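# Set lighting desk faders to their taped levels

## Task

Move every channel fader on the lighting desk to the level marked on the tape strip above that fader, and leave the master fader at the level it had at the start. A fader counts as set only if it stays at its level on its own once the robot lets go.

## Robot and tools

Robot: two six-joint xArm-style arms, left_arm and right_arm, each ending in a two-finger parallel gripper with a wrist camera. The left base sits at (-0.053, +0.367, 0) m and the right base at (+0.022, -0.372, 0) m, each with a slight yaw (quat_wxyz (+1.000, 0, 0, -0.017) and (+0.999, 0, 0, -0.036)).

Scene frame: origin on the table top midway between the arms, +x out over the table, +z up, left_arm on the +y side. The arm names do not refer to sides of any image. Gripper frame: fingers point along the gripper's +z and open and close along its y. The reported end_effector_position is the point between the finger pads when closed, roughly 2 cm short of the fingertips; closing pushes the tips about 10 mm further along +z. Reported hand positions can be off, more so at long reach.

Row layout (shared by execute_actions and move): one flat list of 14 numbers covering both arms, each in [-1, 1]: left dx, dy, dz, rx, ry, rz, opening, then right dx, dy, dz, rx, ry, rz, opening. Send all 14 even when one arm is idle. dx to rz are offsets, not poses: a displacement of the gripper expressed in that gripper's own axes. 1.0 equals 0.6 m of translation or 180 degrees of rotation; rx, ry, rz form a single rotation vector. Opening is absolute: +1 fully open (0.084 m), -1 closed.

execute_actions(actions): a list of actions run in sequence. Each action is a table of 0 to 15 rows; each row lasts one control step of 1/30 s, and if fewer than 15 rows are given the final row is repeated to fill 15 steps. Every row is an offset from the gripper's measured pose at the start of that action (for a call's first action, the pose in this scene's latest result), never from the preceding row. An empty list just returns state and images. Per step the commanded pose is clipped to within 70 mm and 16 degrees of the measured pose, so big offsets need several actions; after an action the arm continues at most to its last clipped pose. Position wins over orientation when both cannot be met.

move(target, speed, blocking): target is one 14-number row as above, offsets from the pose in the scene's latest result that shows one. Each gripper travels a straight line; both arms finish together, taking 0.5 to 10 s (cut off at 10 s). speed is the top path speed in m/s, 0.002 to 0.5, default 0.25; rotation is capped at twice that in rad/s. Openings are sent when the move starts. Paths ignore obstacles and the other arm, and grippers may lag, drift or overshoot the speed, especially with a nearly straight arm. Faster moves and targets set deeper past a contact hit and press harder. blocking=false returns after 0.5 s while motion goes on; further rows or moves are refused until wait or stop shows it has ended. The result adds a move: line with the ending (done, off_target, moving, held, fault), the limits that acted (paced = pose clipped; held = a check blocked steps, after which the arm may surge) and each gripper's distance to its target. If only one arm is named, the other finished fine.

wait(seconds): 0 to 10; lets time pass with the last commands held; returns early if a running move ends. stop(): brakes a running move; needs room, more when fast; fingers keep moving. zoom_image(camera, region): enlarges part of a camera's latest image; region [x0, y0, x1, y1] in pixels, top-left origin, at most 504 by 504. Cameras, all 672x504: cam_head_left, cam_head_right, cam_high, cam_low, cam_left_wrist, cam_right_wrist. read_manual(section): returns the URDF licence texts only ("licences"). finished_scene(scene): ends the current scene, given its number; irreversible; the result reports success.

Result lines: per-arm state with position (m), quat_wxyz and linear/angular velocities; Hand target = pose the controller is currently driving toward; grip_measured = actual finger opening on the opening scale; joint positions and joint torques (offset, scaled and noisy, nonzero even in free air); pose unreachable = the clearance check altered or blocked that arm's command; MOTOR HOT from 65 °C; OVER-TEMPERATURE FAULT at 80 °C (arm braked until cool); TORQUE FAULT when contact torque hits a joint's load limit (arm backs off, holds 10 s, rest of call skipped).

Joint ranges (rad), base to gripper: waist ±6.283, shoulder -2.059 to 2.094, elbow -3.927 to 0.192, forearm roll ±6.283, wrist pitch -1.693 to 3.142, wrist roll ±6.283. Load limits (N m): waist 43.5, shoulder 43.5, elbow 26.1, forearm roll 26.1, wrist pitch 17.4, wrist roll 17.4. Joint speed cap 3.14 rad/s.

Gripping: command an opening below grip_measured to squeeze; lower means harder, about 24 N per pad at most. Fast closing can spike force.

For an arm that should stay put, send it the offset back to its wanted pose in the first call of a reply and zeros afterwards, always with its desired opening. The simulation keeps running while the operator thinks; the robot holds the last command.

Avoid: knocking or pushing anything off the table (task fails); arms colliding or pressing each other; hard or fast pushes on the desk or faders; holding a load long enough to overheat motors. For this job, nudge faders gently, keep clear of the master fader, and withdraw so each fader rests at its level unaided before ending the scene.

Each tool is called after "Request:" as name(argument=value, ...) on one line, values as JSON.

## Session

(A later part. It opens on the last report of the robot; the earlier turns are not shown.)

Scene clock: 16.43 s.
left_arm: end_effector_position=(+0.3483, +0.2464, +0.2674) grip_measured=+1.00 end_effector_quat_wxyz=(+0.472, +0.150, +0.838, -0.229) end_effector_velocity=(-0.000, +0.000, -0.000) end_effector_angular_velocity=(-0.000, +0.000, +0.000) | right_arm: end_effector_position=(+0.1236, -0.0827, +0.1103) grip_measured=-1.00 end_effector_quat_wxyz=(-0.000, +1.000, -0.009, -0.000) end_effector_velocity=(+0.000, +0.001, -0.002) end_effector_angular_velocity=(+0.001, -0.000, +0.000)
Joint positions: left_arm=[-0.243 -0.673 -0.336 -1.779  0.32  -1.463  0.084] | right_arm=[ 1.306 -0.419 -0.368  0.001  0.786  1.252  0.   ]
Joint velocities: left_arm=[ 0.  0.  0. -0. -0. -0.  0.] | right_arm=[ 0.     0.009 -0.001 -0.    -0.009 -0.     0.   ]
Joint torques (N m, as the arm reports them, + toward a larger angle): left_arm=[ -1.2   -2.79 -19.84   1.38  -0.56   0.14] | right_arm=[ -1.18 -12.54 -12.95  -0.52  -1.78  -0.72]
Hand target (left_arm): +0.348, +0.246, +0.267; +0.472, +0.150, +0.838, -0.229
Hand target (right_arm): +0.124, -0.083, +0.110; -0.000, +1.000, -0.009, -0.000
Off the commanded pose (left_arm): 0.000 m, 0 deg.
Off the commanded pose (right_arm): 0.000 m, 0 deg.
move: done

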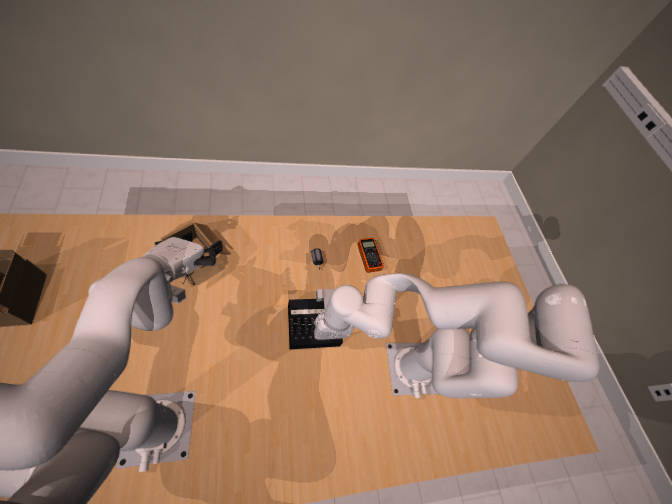

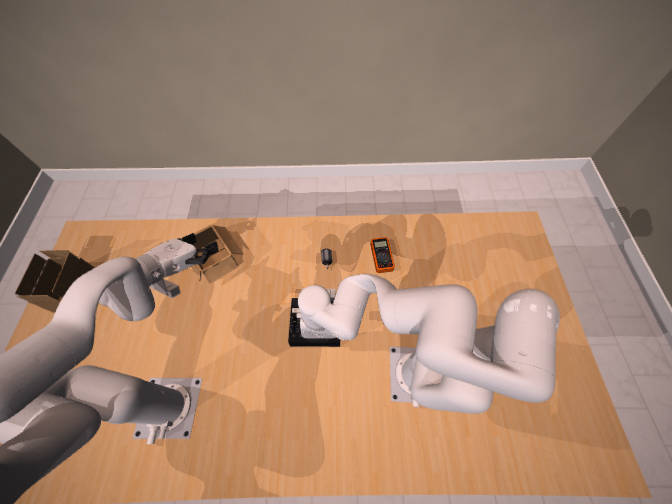

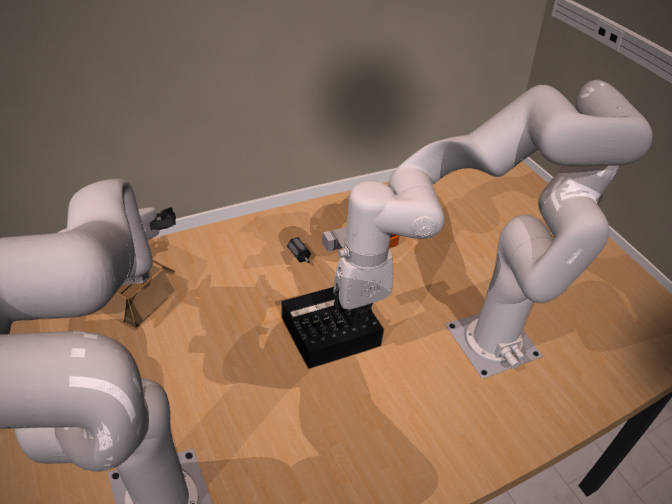

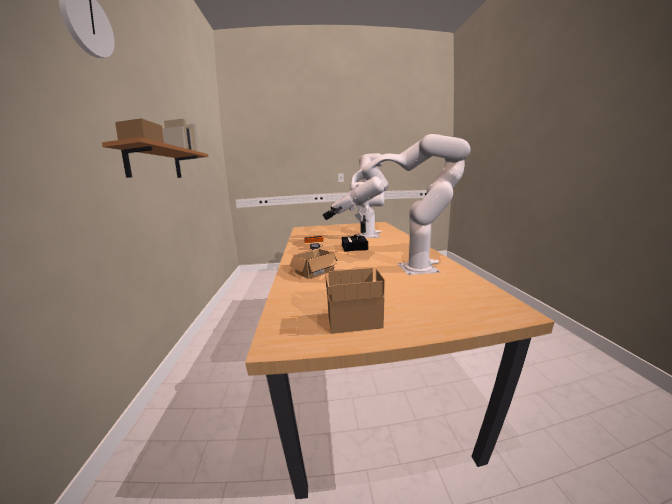

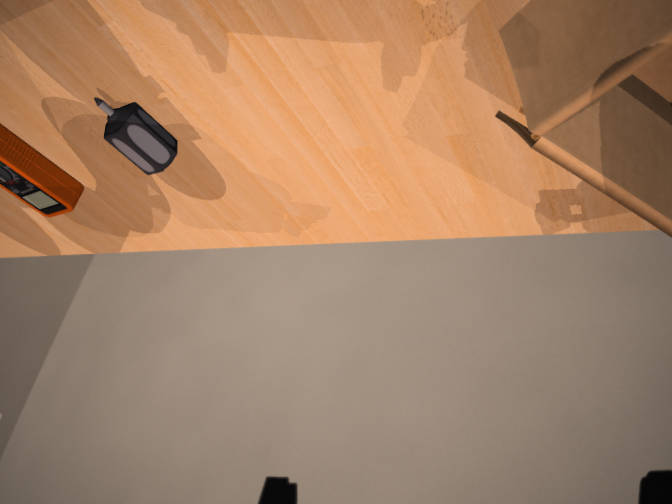

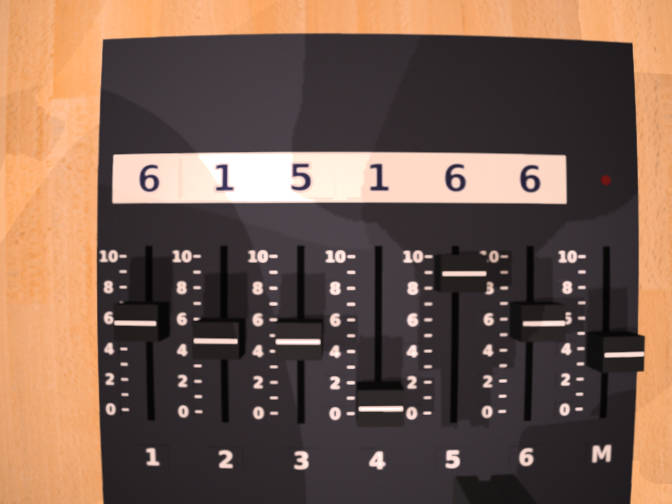

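Request:
move(target=[0,0,0,0,0,0,1,0.15,-0.01,0,0,0,0,-1], speed=0.12)

Request:
move(target=[0,0,0,0,0,0,1,0,0,0.05,0,0,0,-1], speed=0.04)

Request:
move(target=[0,0,0,0,0,0,1,-0.0305,0,0,0,0,0,-1], speed=0.03)

Request:
move(target=[0,0,0,0,0,0,1,0.008,0,-0.05,0,0,0,-1], speed=0.08)

Request:
move(target=[0,0,0,0,0,0,1,-0.007,-0.107,0,0,0,0,-1], speed=0.12)

Scene clock: 25.27 s.
left_arm: end_effector_position=(+0.3483, +0.2464, +0.2674) grip_measured=+1.00 end_effector_quat_wxyz=(+0.472, +0.150, +0.838, -0.229) end_effector_velocity=(+0.000, -0.000, +0.000) end_effector_angular_velocity=(+0.000, -0.001, -0.000) | right_arm: end_effector_position=(+0.2137, -0.0786, +0.1102) grip_measured=-1.00 end_effector_quat_wxyz=(-0.000, +1.000, -0.009, +0.000) end_effector_velocity=(+0.003, +0.001, +0.000) end_effector_angular_velocity=(+0.002, +0.001, -0.001)
Joint positions: left_arm=[-0.243 -0.673 -0.336 -1.779  0.32  -1.463  0.084] | right_arm=[ 1.065 -0.249 -0.513 -0.001  0.762  1.013  0.   ]
Joint velocities: left_arm=[-0. -0. -0.  0.  0.  0.  0.] | right_arm=[-0.006  0.006 -0.006  0.002 -0.    -0.006  0.   ]
Joint torques (N m, as the arm reports them, + toward a larger angle): left_arm=[ -1.19  -3.48 -19.63   1.47  -0.68   0.12] | right_arm=[ -1.26 -16.45 -12.69  -0.71  -1.82  -0.81]
Hand target (left_arm): +0.348, +0.246, +0.267; +0.472, +0.150, +0.838, -0.229
Hand target (right_arm): +0.214, -0.079, +0.110; -0.000, +1.000, -0.009, +0.000
Off the commanded pose (left_arm): 0.000 m, 0 deg.
Off the commanded pose (right_arm): 0.000 m, 0 deg.
move: done

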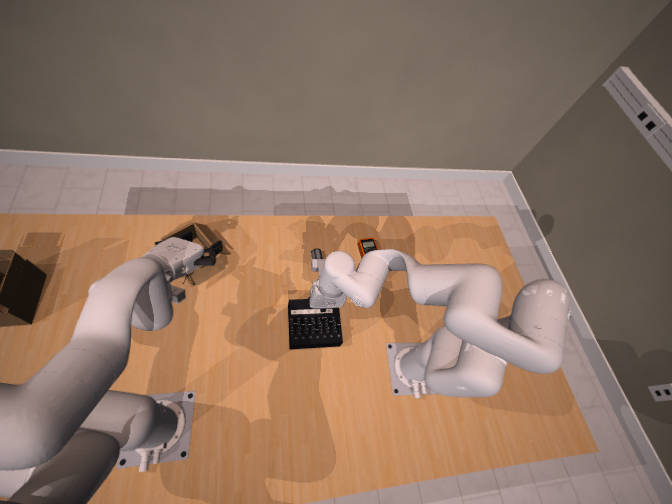

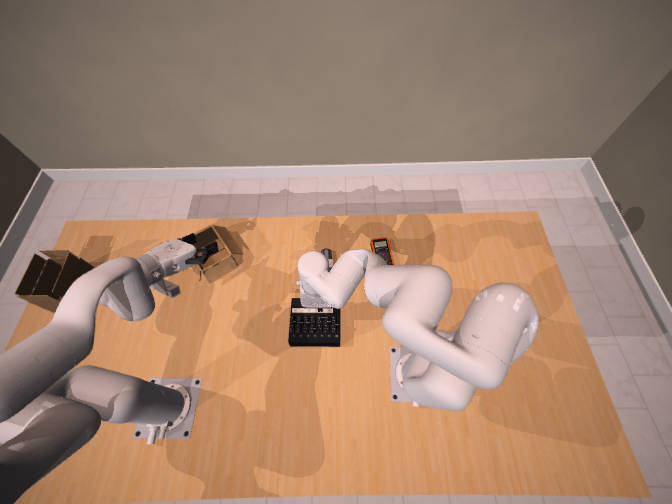

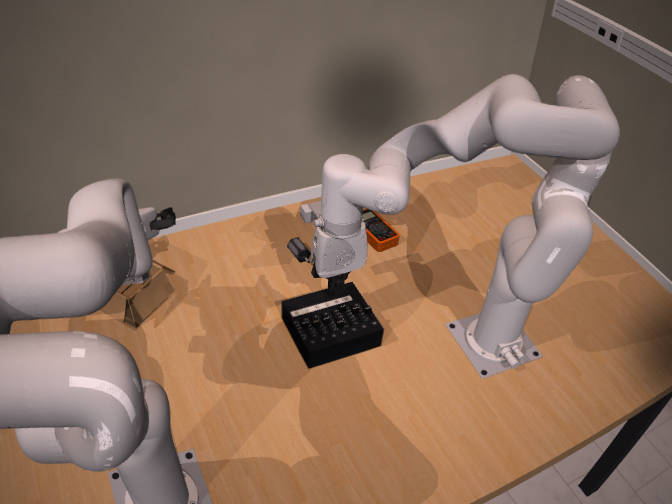

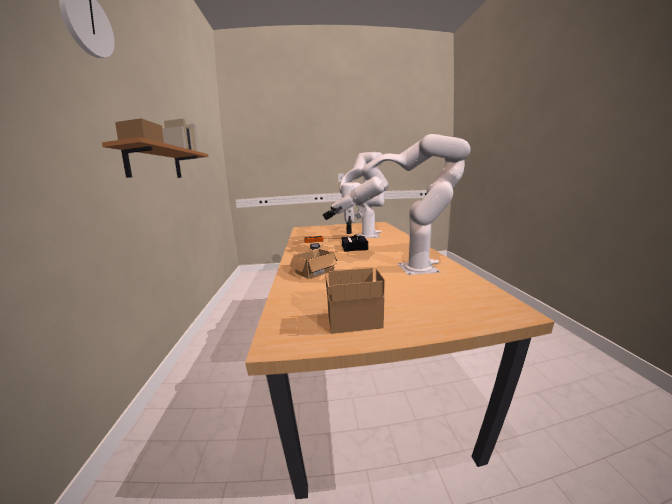

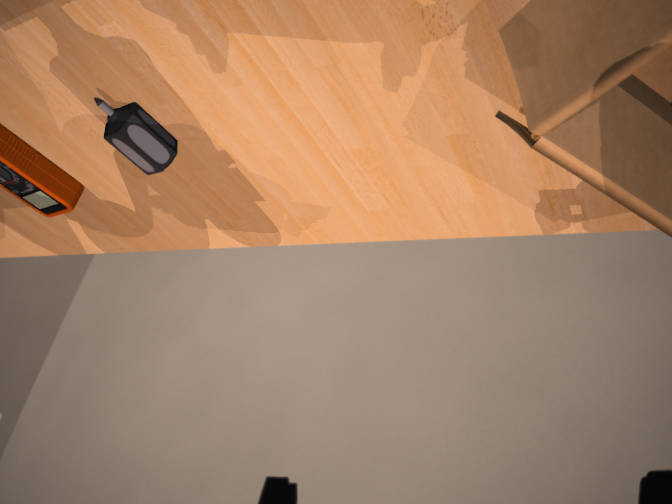

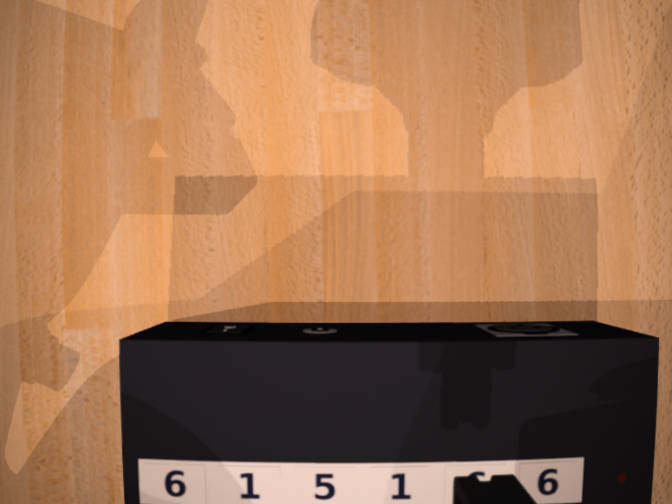

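Scene clock: 26.37 s.
left_arm: end_effector_position=(+0.3483, +0.2464, +0.2674) grip_measured=+1.00 end_effector_quat_wxyz=(+0.472, +0.150, +0.838, -0.229) end_effector_velocity=(+0.000, -0.000, +0.000) end_effector_angular_velocity=(-0.000, -0.000, -0.000) | right_arm: end_effector_position=(+0.2138, -0.0785, +0.0805) grip_measured=-1.00 end_effector_quat_wxyz=(-0.000, +1.000, -0.009, +0.000) end_effector_velocity=(+0.000, +0.001, -0.001) end_effector_angular_velocity=(+0.002, -0.002, +0.002)
Joint positions: left_arm=[-0.243 -0.673 -0.336 -1.779  0.32  -1.463  0.084] | right_arm=[ 1.065 -0.171 -0.483 -0.001  0.654  1.013  0.   ]
Joint velocities: left_arm=[-0.    -0.    -0.     0.001 -0.    -0.001 -0.   ] | right_arm=[ 0.001  0.006 -0.    -0.    -0.009 -0.     0.   ]
Joint torques (N m, as the arm reports them, + toward a larger angle): left_arm=[ -0.25  -3.44 -18.72   1.13  -0.92   0.27] | right_arm=[ -1.06 -17.17 -12.03  -0.51  -1.92  -0.78]
Hand target (left_arm): +0.348, +0.246, +0.267; +0.472, +0.150, +0.838, -0.229
Hand target (right_arm): +0.214, -0.079, +0.080; -0.000, +1.000, -0.009, +0.000
Off the commanded pose (left_arm): 0.000 m, 0 deg.
Off the commanded pose (right_arm): 0.000 m, 0 deg.
move: done

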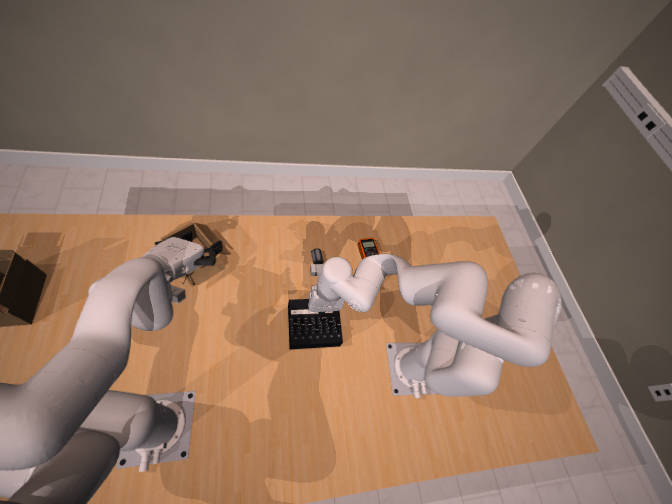

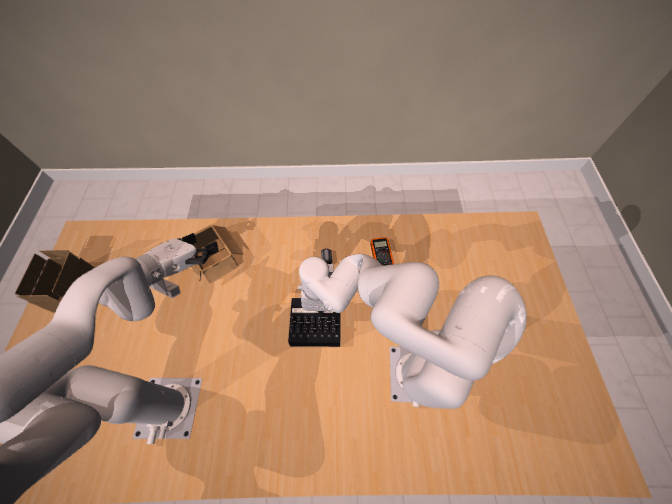

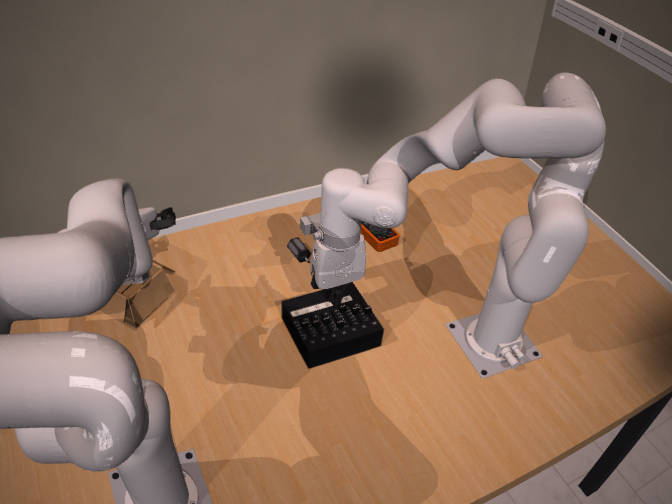

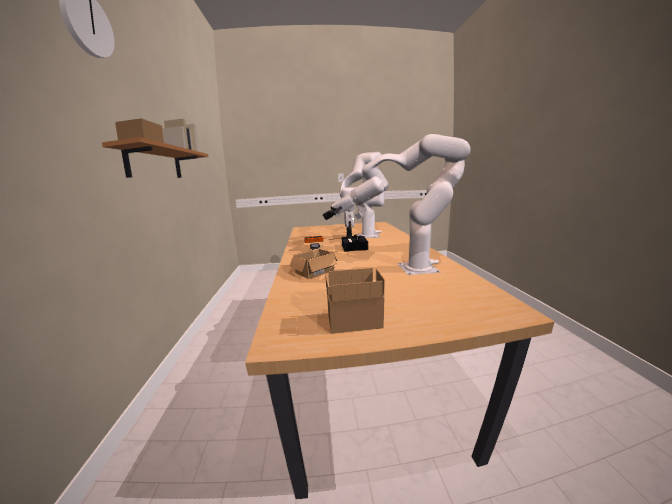

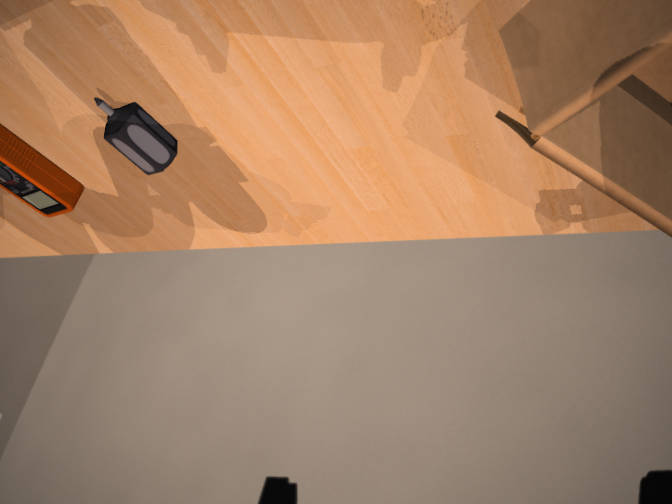

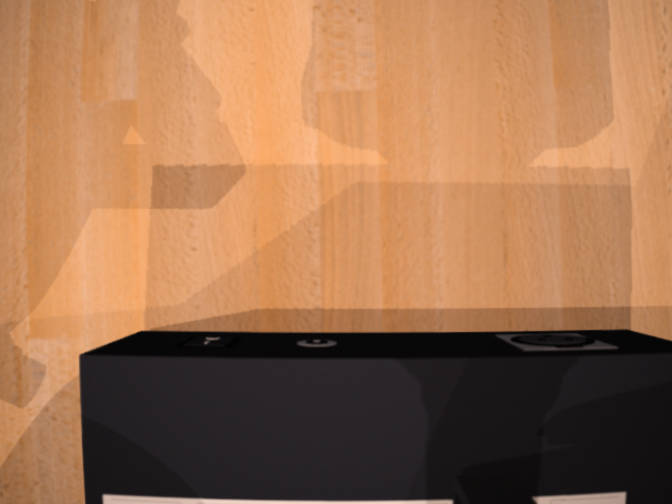

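Scene clock: 27.30 s.
left_arm: end_effector_position=(+0.3483, +0.2464, +0.2674) grip_measured=+1.00 end_effector_quat_wxyz=(+0.472, +0.150, +0.838, -0.229) end_effector_velocity=(+0.000, +0.000, -0.000) end_effector_angular_velocity=(-0.001, +0.001, +0.001) | right_arm: end_effector_position=(+0.1957, -0.0781, +0.0805) grip_measured=-1.00 end_effector_quat_wxyz=(-0.000, +1.000, -0.009, +0.000) end_effector_velocity=(-0.002, -0.000, +0.000) end_effector_angular_velocity=(+0.000, -0.001, -0.000)
Joint positions: left_arm=[-0.243 -0.673 -0.336 -1.779  0.32  -1.463  0.084] | right_arm=[ 1.11  -0.203 -0.452 -0.     0.654  1.058  0.   ]
Joint velocities: left_arm=[ 0.     0.    -0.    -0.001  0.    -0.001 -0.   ] | right_arm=[ 0.004 -0.005  0.004 -0.002  0.001  0.006  0.   ]
Joint torques (N m, as the arm reports them, + toward a larger angle): left_arm=[ -1.21  -2.17 -19.44   0.22  -0.89   0.19] | right_arm=[ -0.9  -15.82 -11.55  -0.45  -1.41  -0.74]
Hand target (left_arm): +0.348, +0.246, +0.267; +0.472, +0.150, +0.838, -0.229
Hand target (right_arm): +0.195, -0.078, +0.080; -0.000, +1.000, -0.009, +0.000
Off the commanded pose (left_arm): 0.000 m, 0 deg.
Off the commanded pose (right_arm): 0.000 m, 0 deg.
move: done

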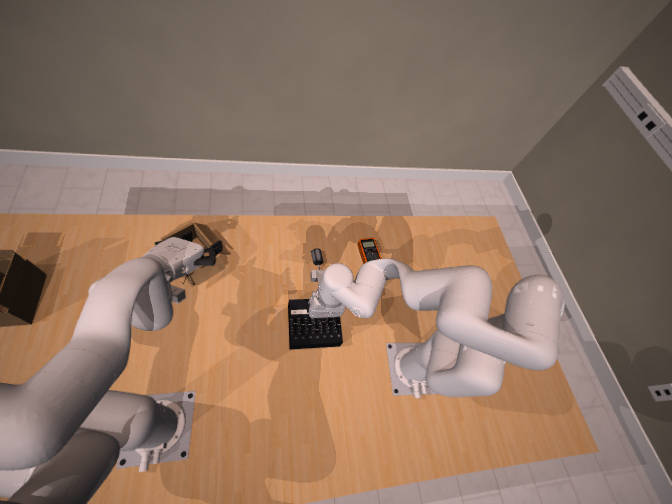

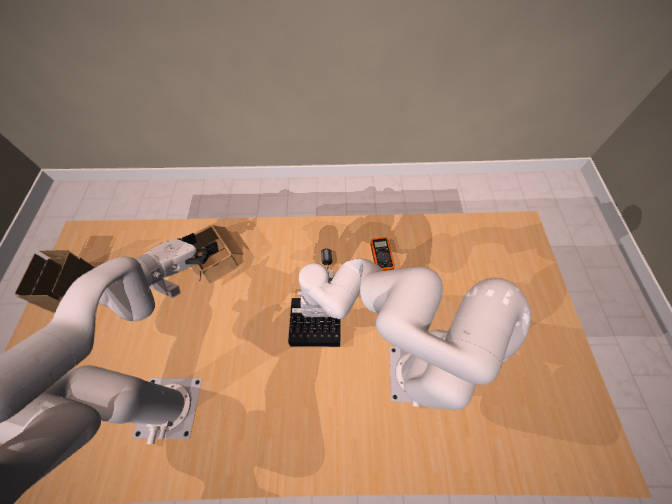

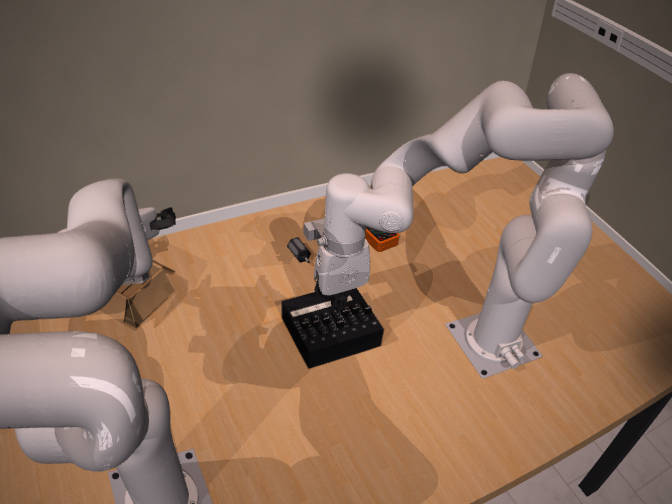

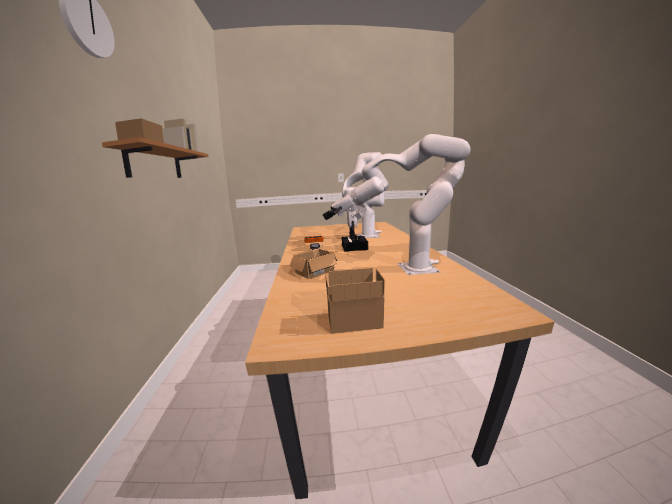

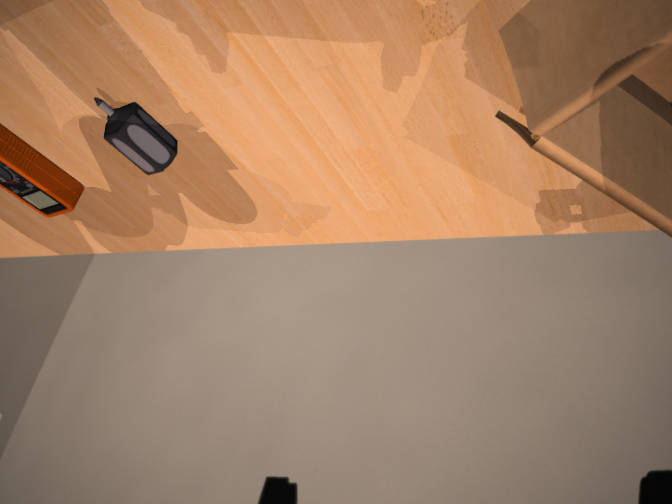

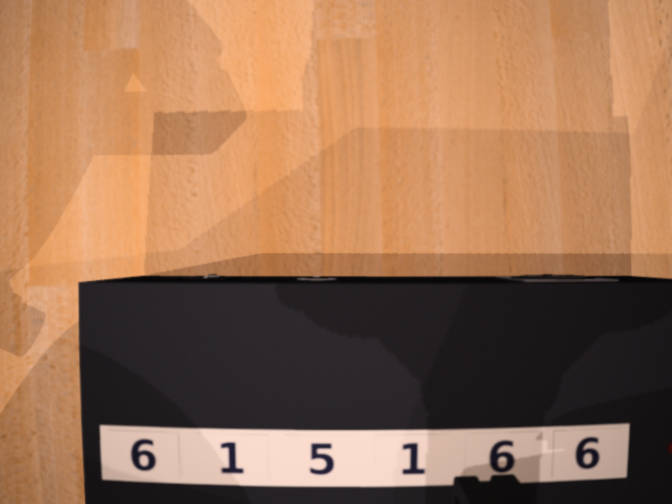

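Scene clock: 28.17 s.
left_arm: end_effector_position=(+0.3483, +0.2464, +0.2674) grip_measured=+1.00 end_effector_quat_wxyz=(+0.472, +0.150, +0.838, -0.229) end_effector_velocity=(-0.000, -0.000, -0.000) end_effector_angular_velocity=(+0.001, -0.000, -0.001) | right_arm: end_effector_position=(+0.2004, -0.0783, +0.1102) grip_measured=-1.00 end_effector_quat_wxyz=(-0.000, +1.000, -0.009, +0.000) end_effector_velocity=(+0.001, +0.000, +0.003) end_effector_angular_velocity=(+0.001, -0.000, -0.000)
Joint positions: left_arm=[-0.243 -0.673 -0.336 -1.779  0.32  -1.463  0.084] | right_arm=[ 1.098 -0.274 -0.49  -0.     0.763  1.045  0.   ]
Joint velocities: left_arm=[-0.     0.     0.     0.001  0.     0.    -0.   ] | right_arm=[-0.001 -0.005 -0.005  0.     0.009 -0.001  0.   ]
Joint torques (N m, as the arm reports them, + toward a larger angle): left_arm=[ -0.94  -3.94 -19.41   0.89  -0.68   0.  ] | right_arm=[ -1.22 -15.64 -12.69  -0.64  -1.85  -0.79]
Hand target (left_arm): +0.348, +0.246, +0.267; +0.472, +0.150, +0.838, -0.229
Hand target (right_arm): +0.200, -0.078, +0.111; -0.000, +1.000, -0.009, +0.000
Off the commanded pose (left_arm): 0.000 m, 0 deg.
Off the commanded pose (right_arm): 0.000 m, 0 deg.
move: done

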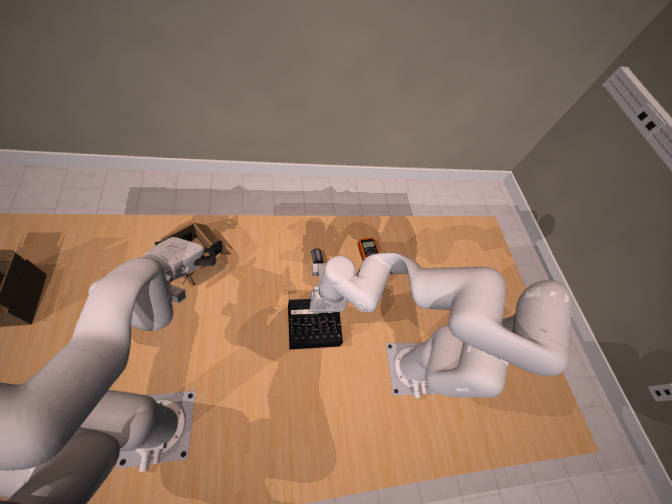

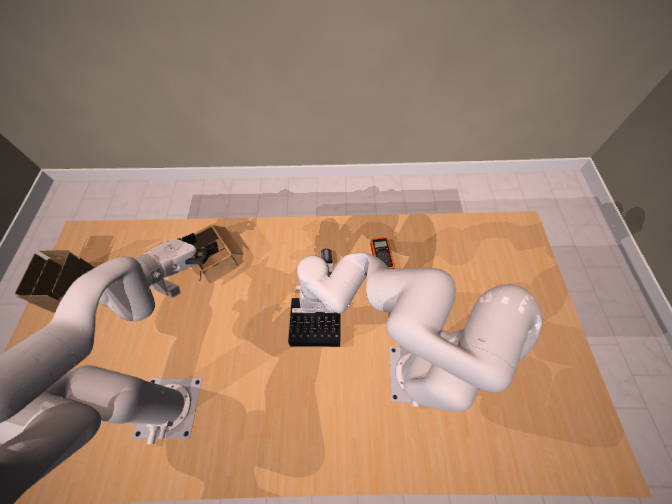

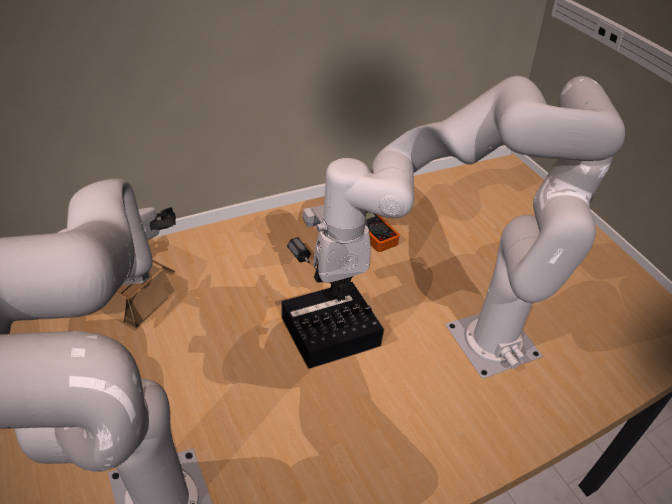

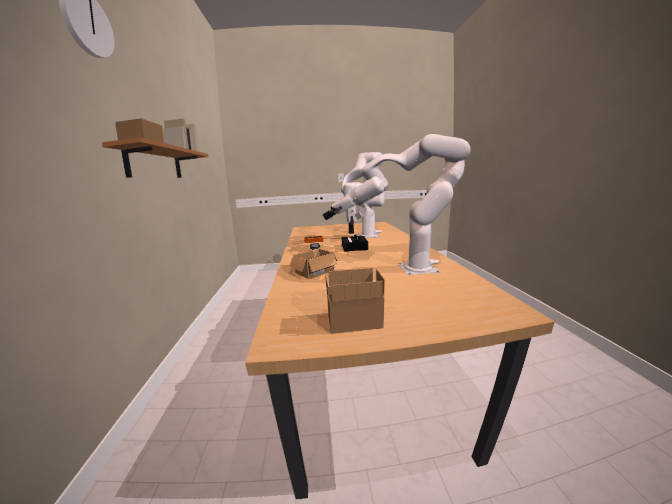

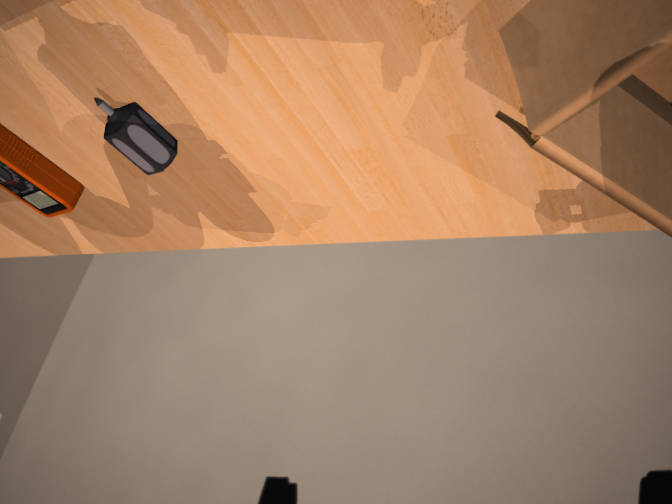

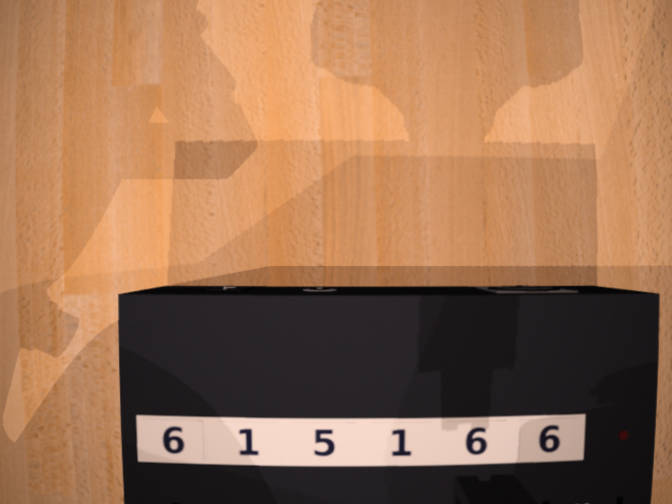

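Scene clock: 29.20 s.
left_arm: end_effector_position=(+0.3483, +0.2464, +0.2674) grip_measured=+1.00 end_effector_quat_wxyz=(+0.472, +0.150, +0.838, -0.229) end_effector_velocity=(-0.000, +0.000, -0.000) end_effector_angular_velocity=(+0.002, -0.000, -0.001) | right_arm: end_effector_position=(+0.1972, -0.0143, +0.1101) grip_measured=-1.00 end_effector_quat_wxyz=(-0.000, +1.000, -0.009, +0.000) end_effector_velocity=(+0.000, +0.003, +0.000) end_effector_angular_velocity=(+0.000, -0.000, -0.000)
Joint positions: left_arm=[-0.243 -0.673 -0.336 -1.779  0.32  -1.463  0.084] | right_arm=[ 1.188 -0.086 -0.679  0.     0.764  1.135  0.   ]
Joint velocities: left_arm=[ 0.    -0.     0.     0.001 -0.     0.001  0.   ] | right_arm=[ 0.003  0.007 -0.008 -0.     0.001  0.003  0.   ]
Joint torques (N m, as the arm reports them, + toward a larger angle): left_arm=[ -1.02  -3.06 -19.79   0.52  -0.85   0.05] | right_arm=[ -1.32 -20.31 -12.73  -0.61  -1.86  -0.72]
Hand target (left_arm): +0.348, +0.246, +0.267; +0.472, +0.150, +0.838, -0.229
Hand target (right_arm): +0.197, -0.014, +0.110; -0.000, +1.000, -0.009, +0.000
Off the commanded pose (left_arm): 0.000 m, 0 deg.
Off the commanded pose (right_arm): 0.000 m, 0 deg.
move: done

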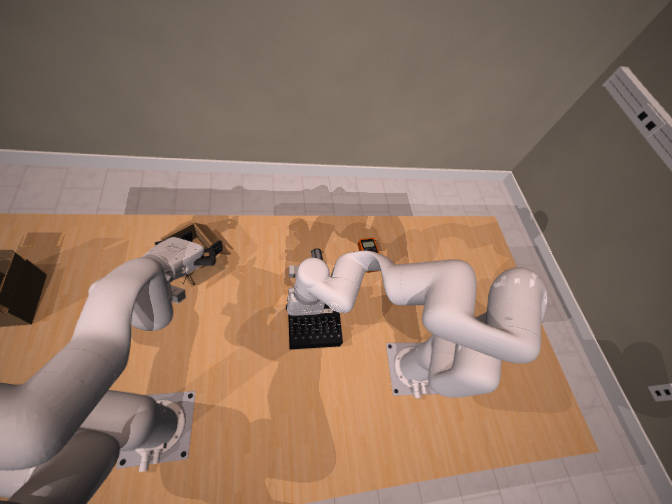

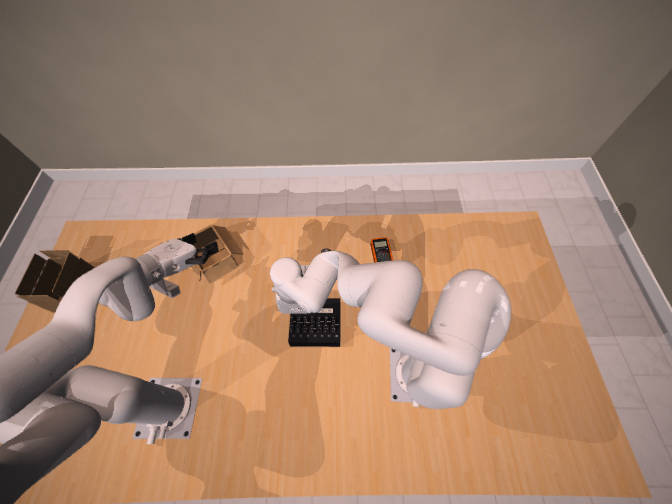

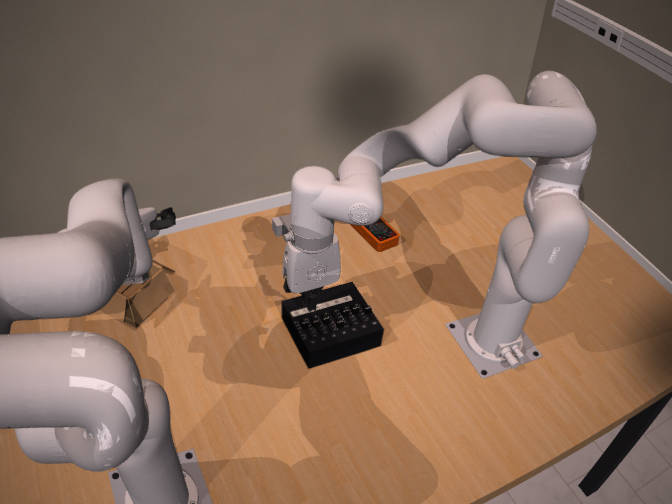

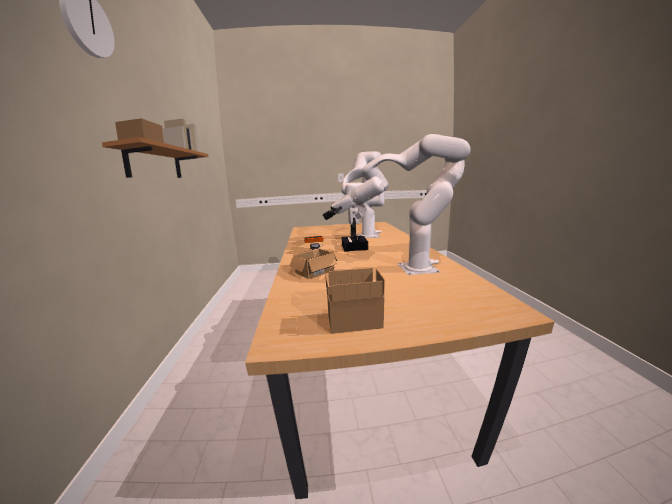

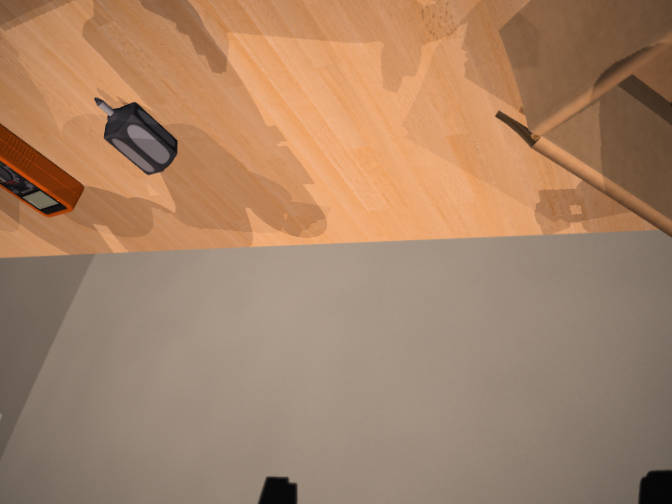

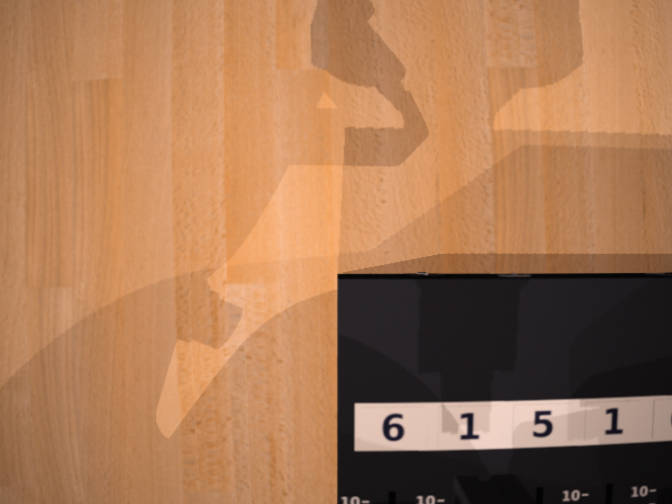

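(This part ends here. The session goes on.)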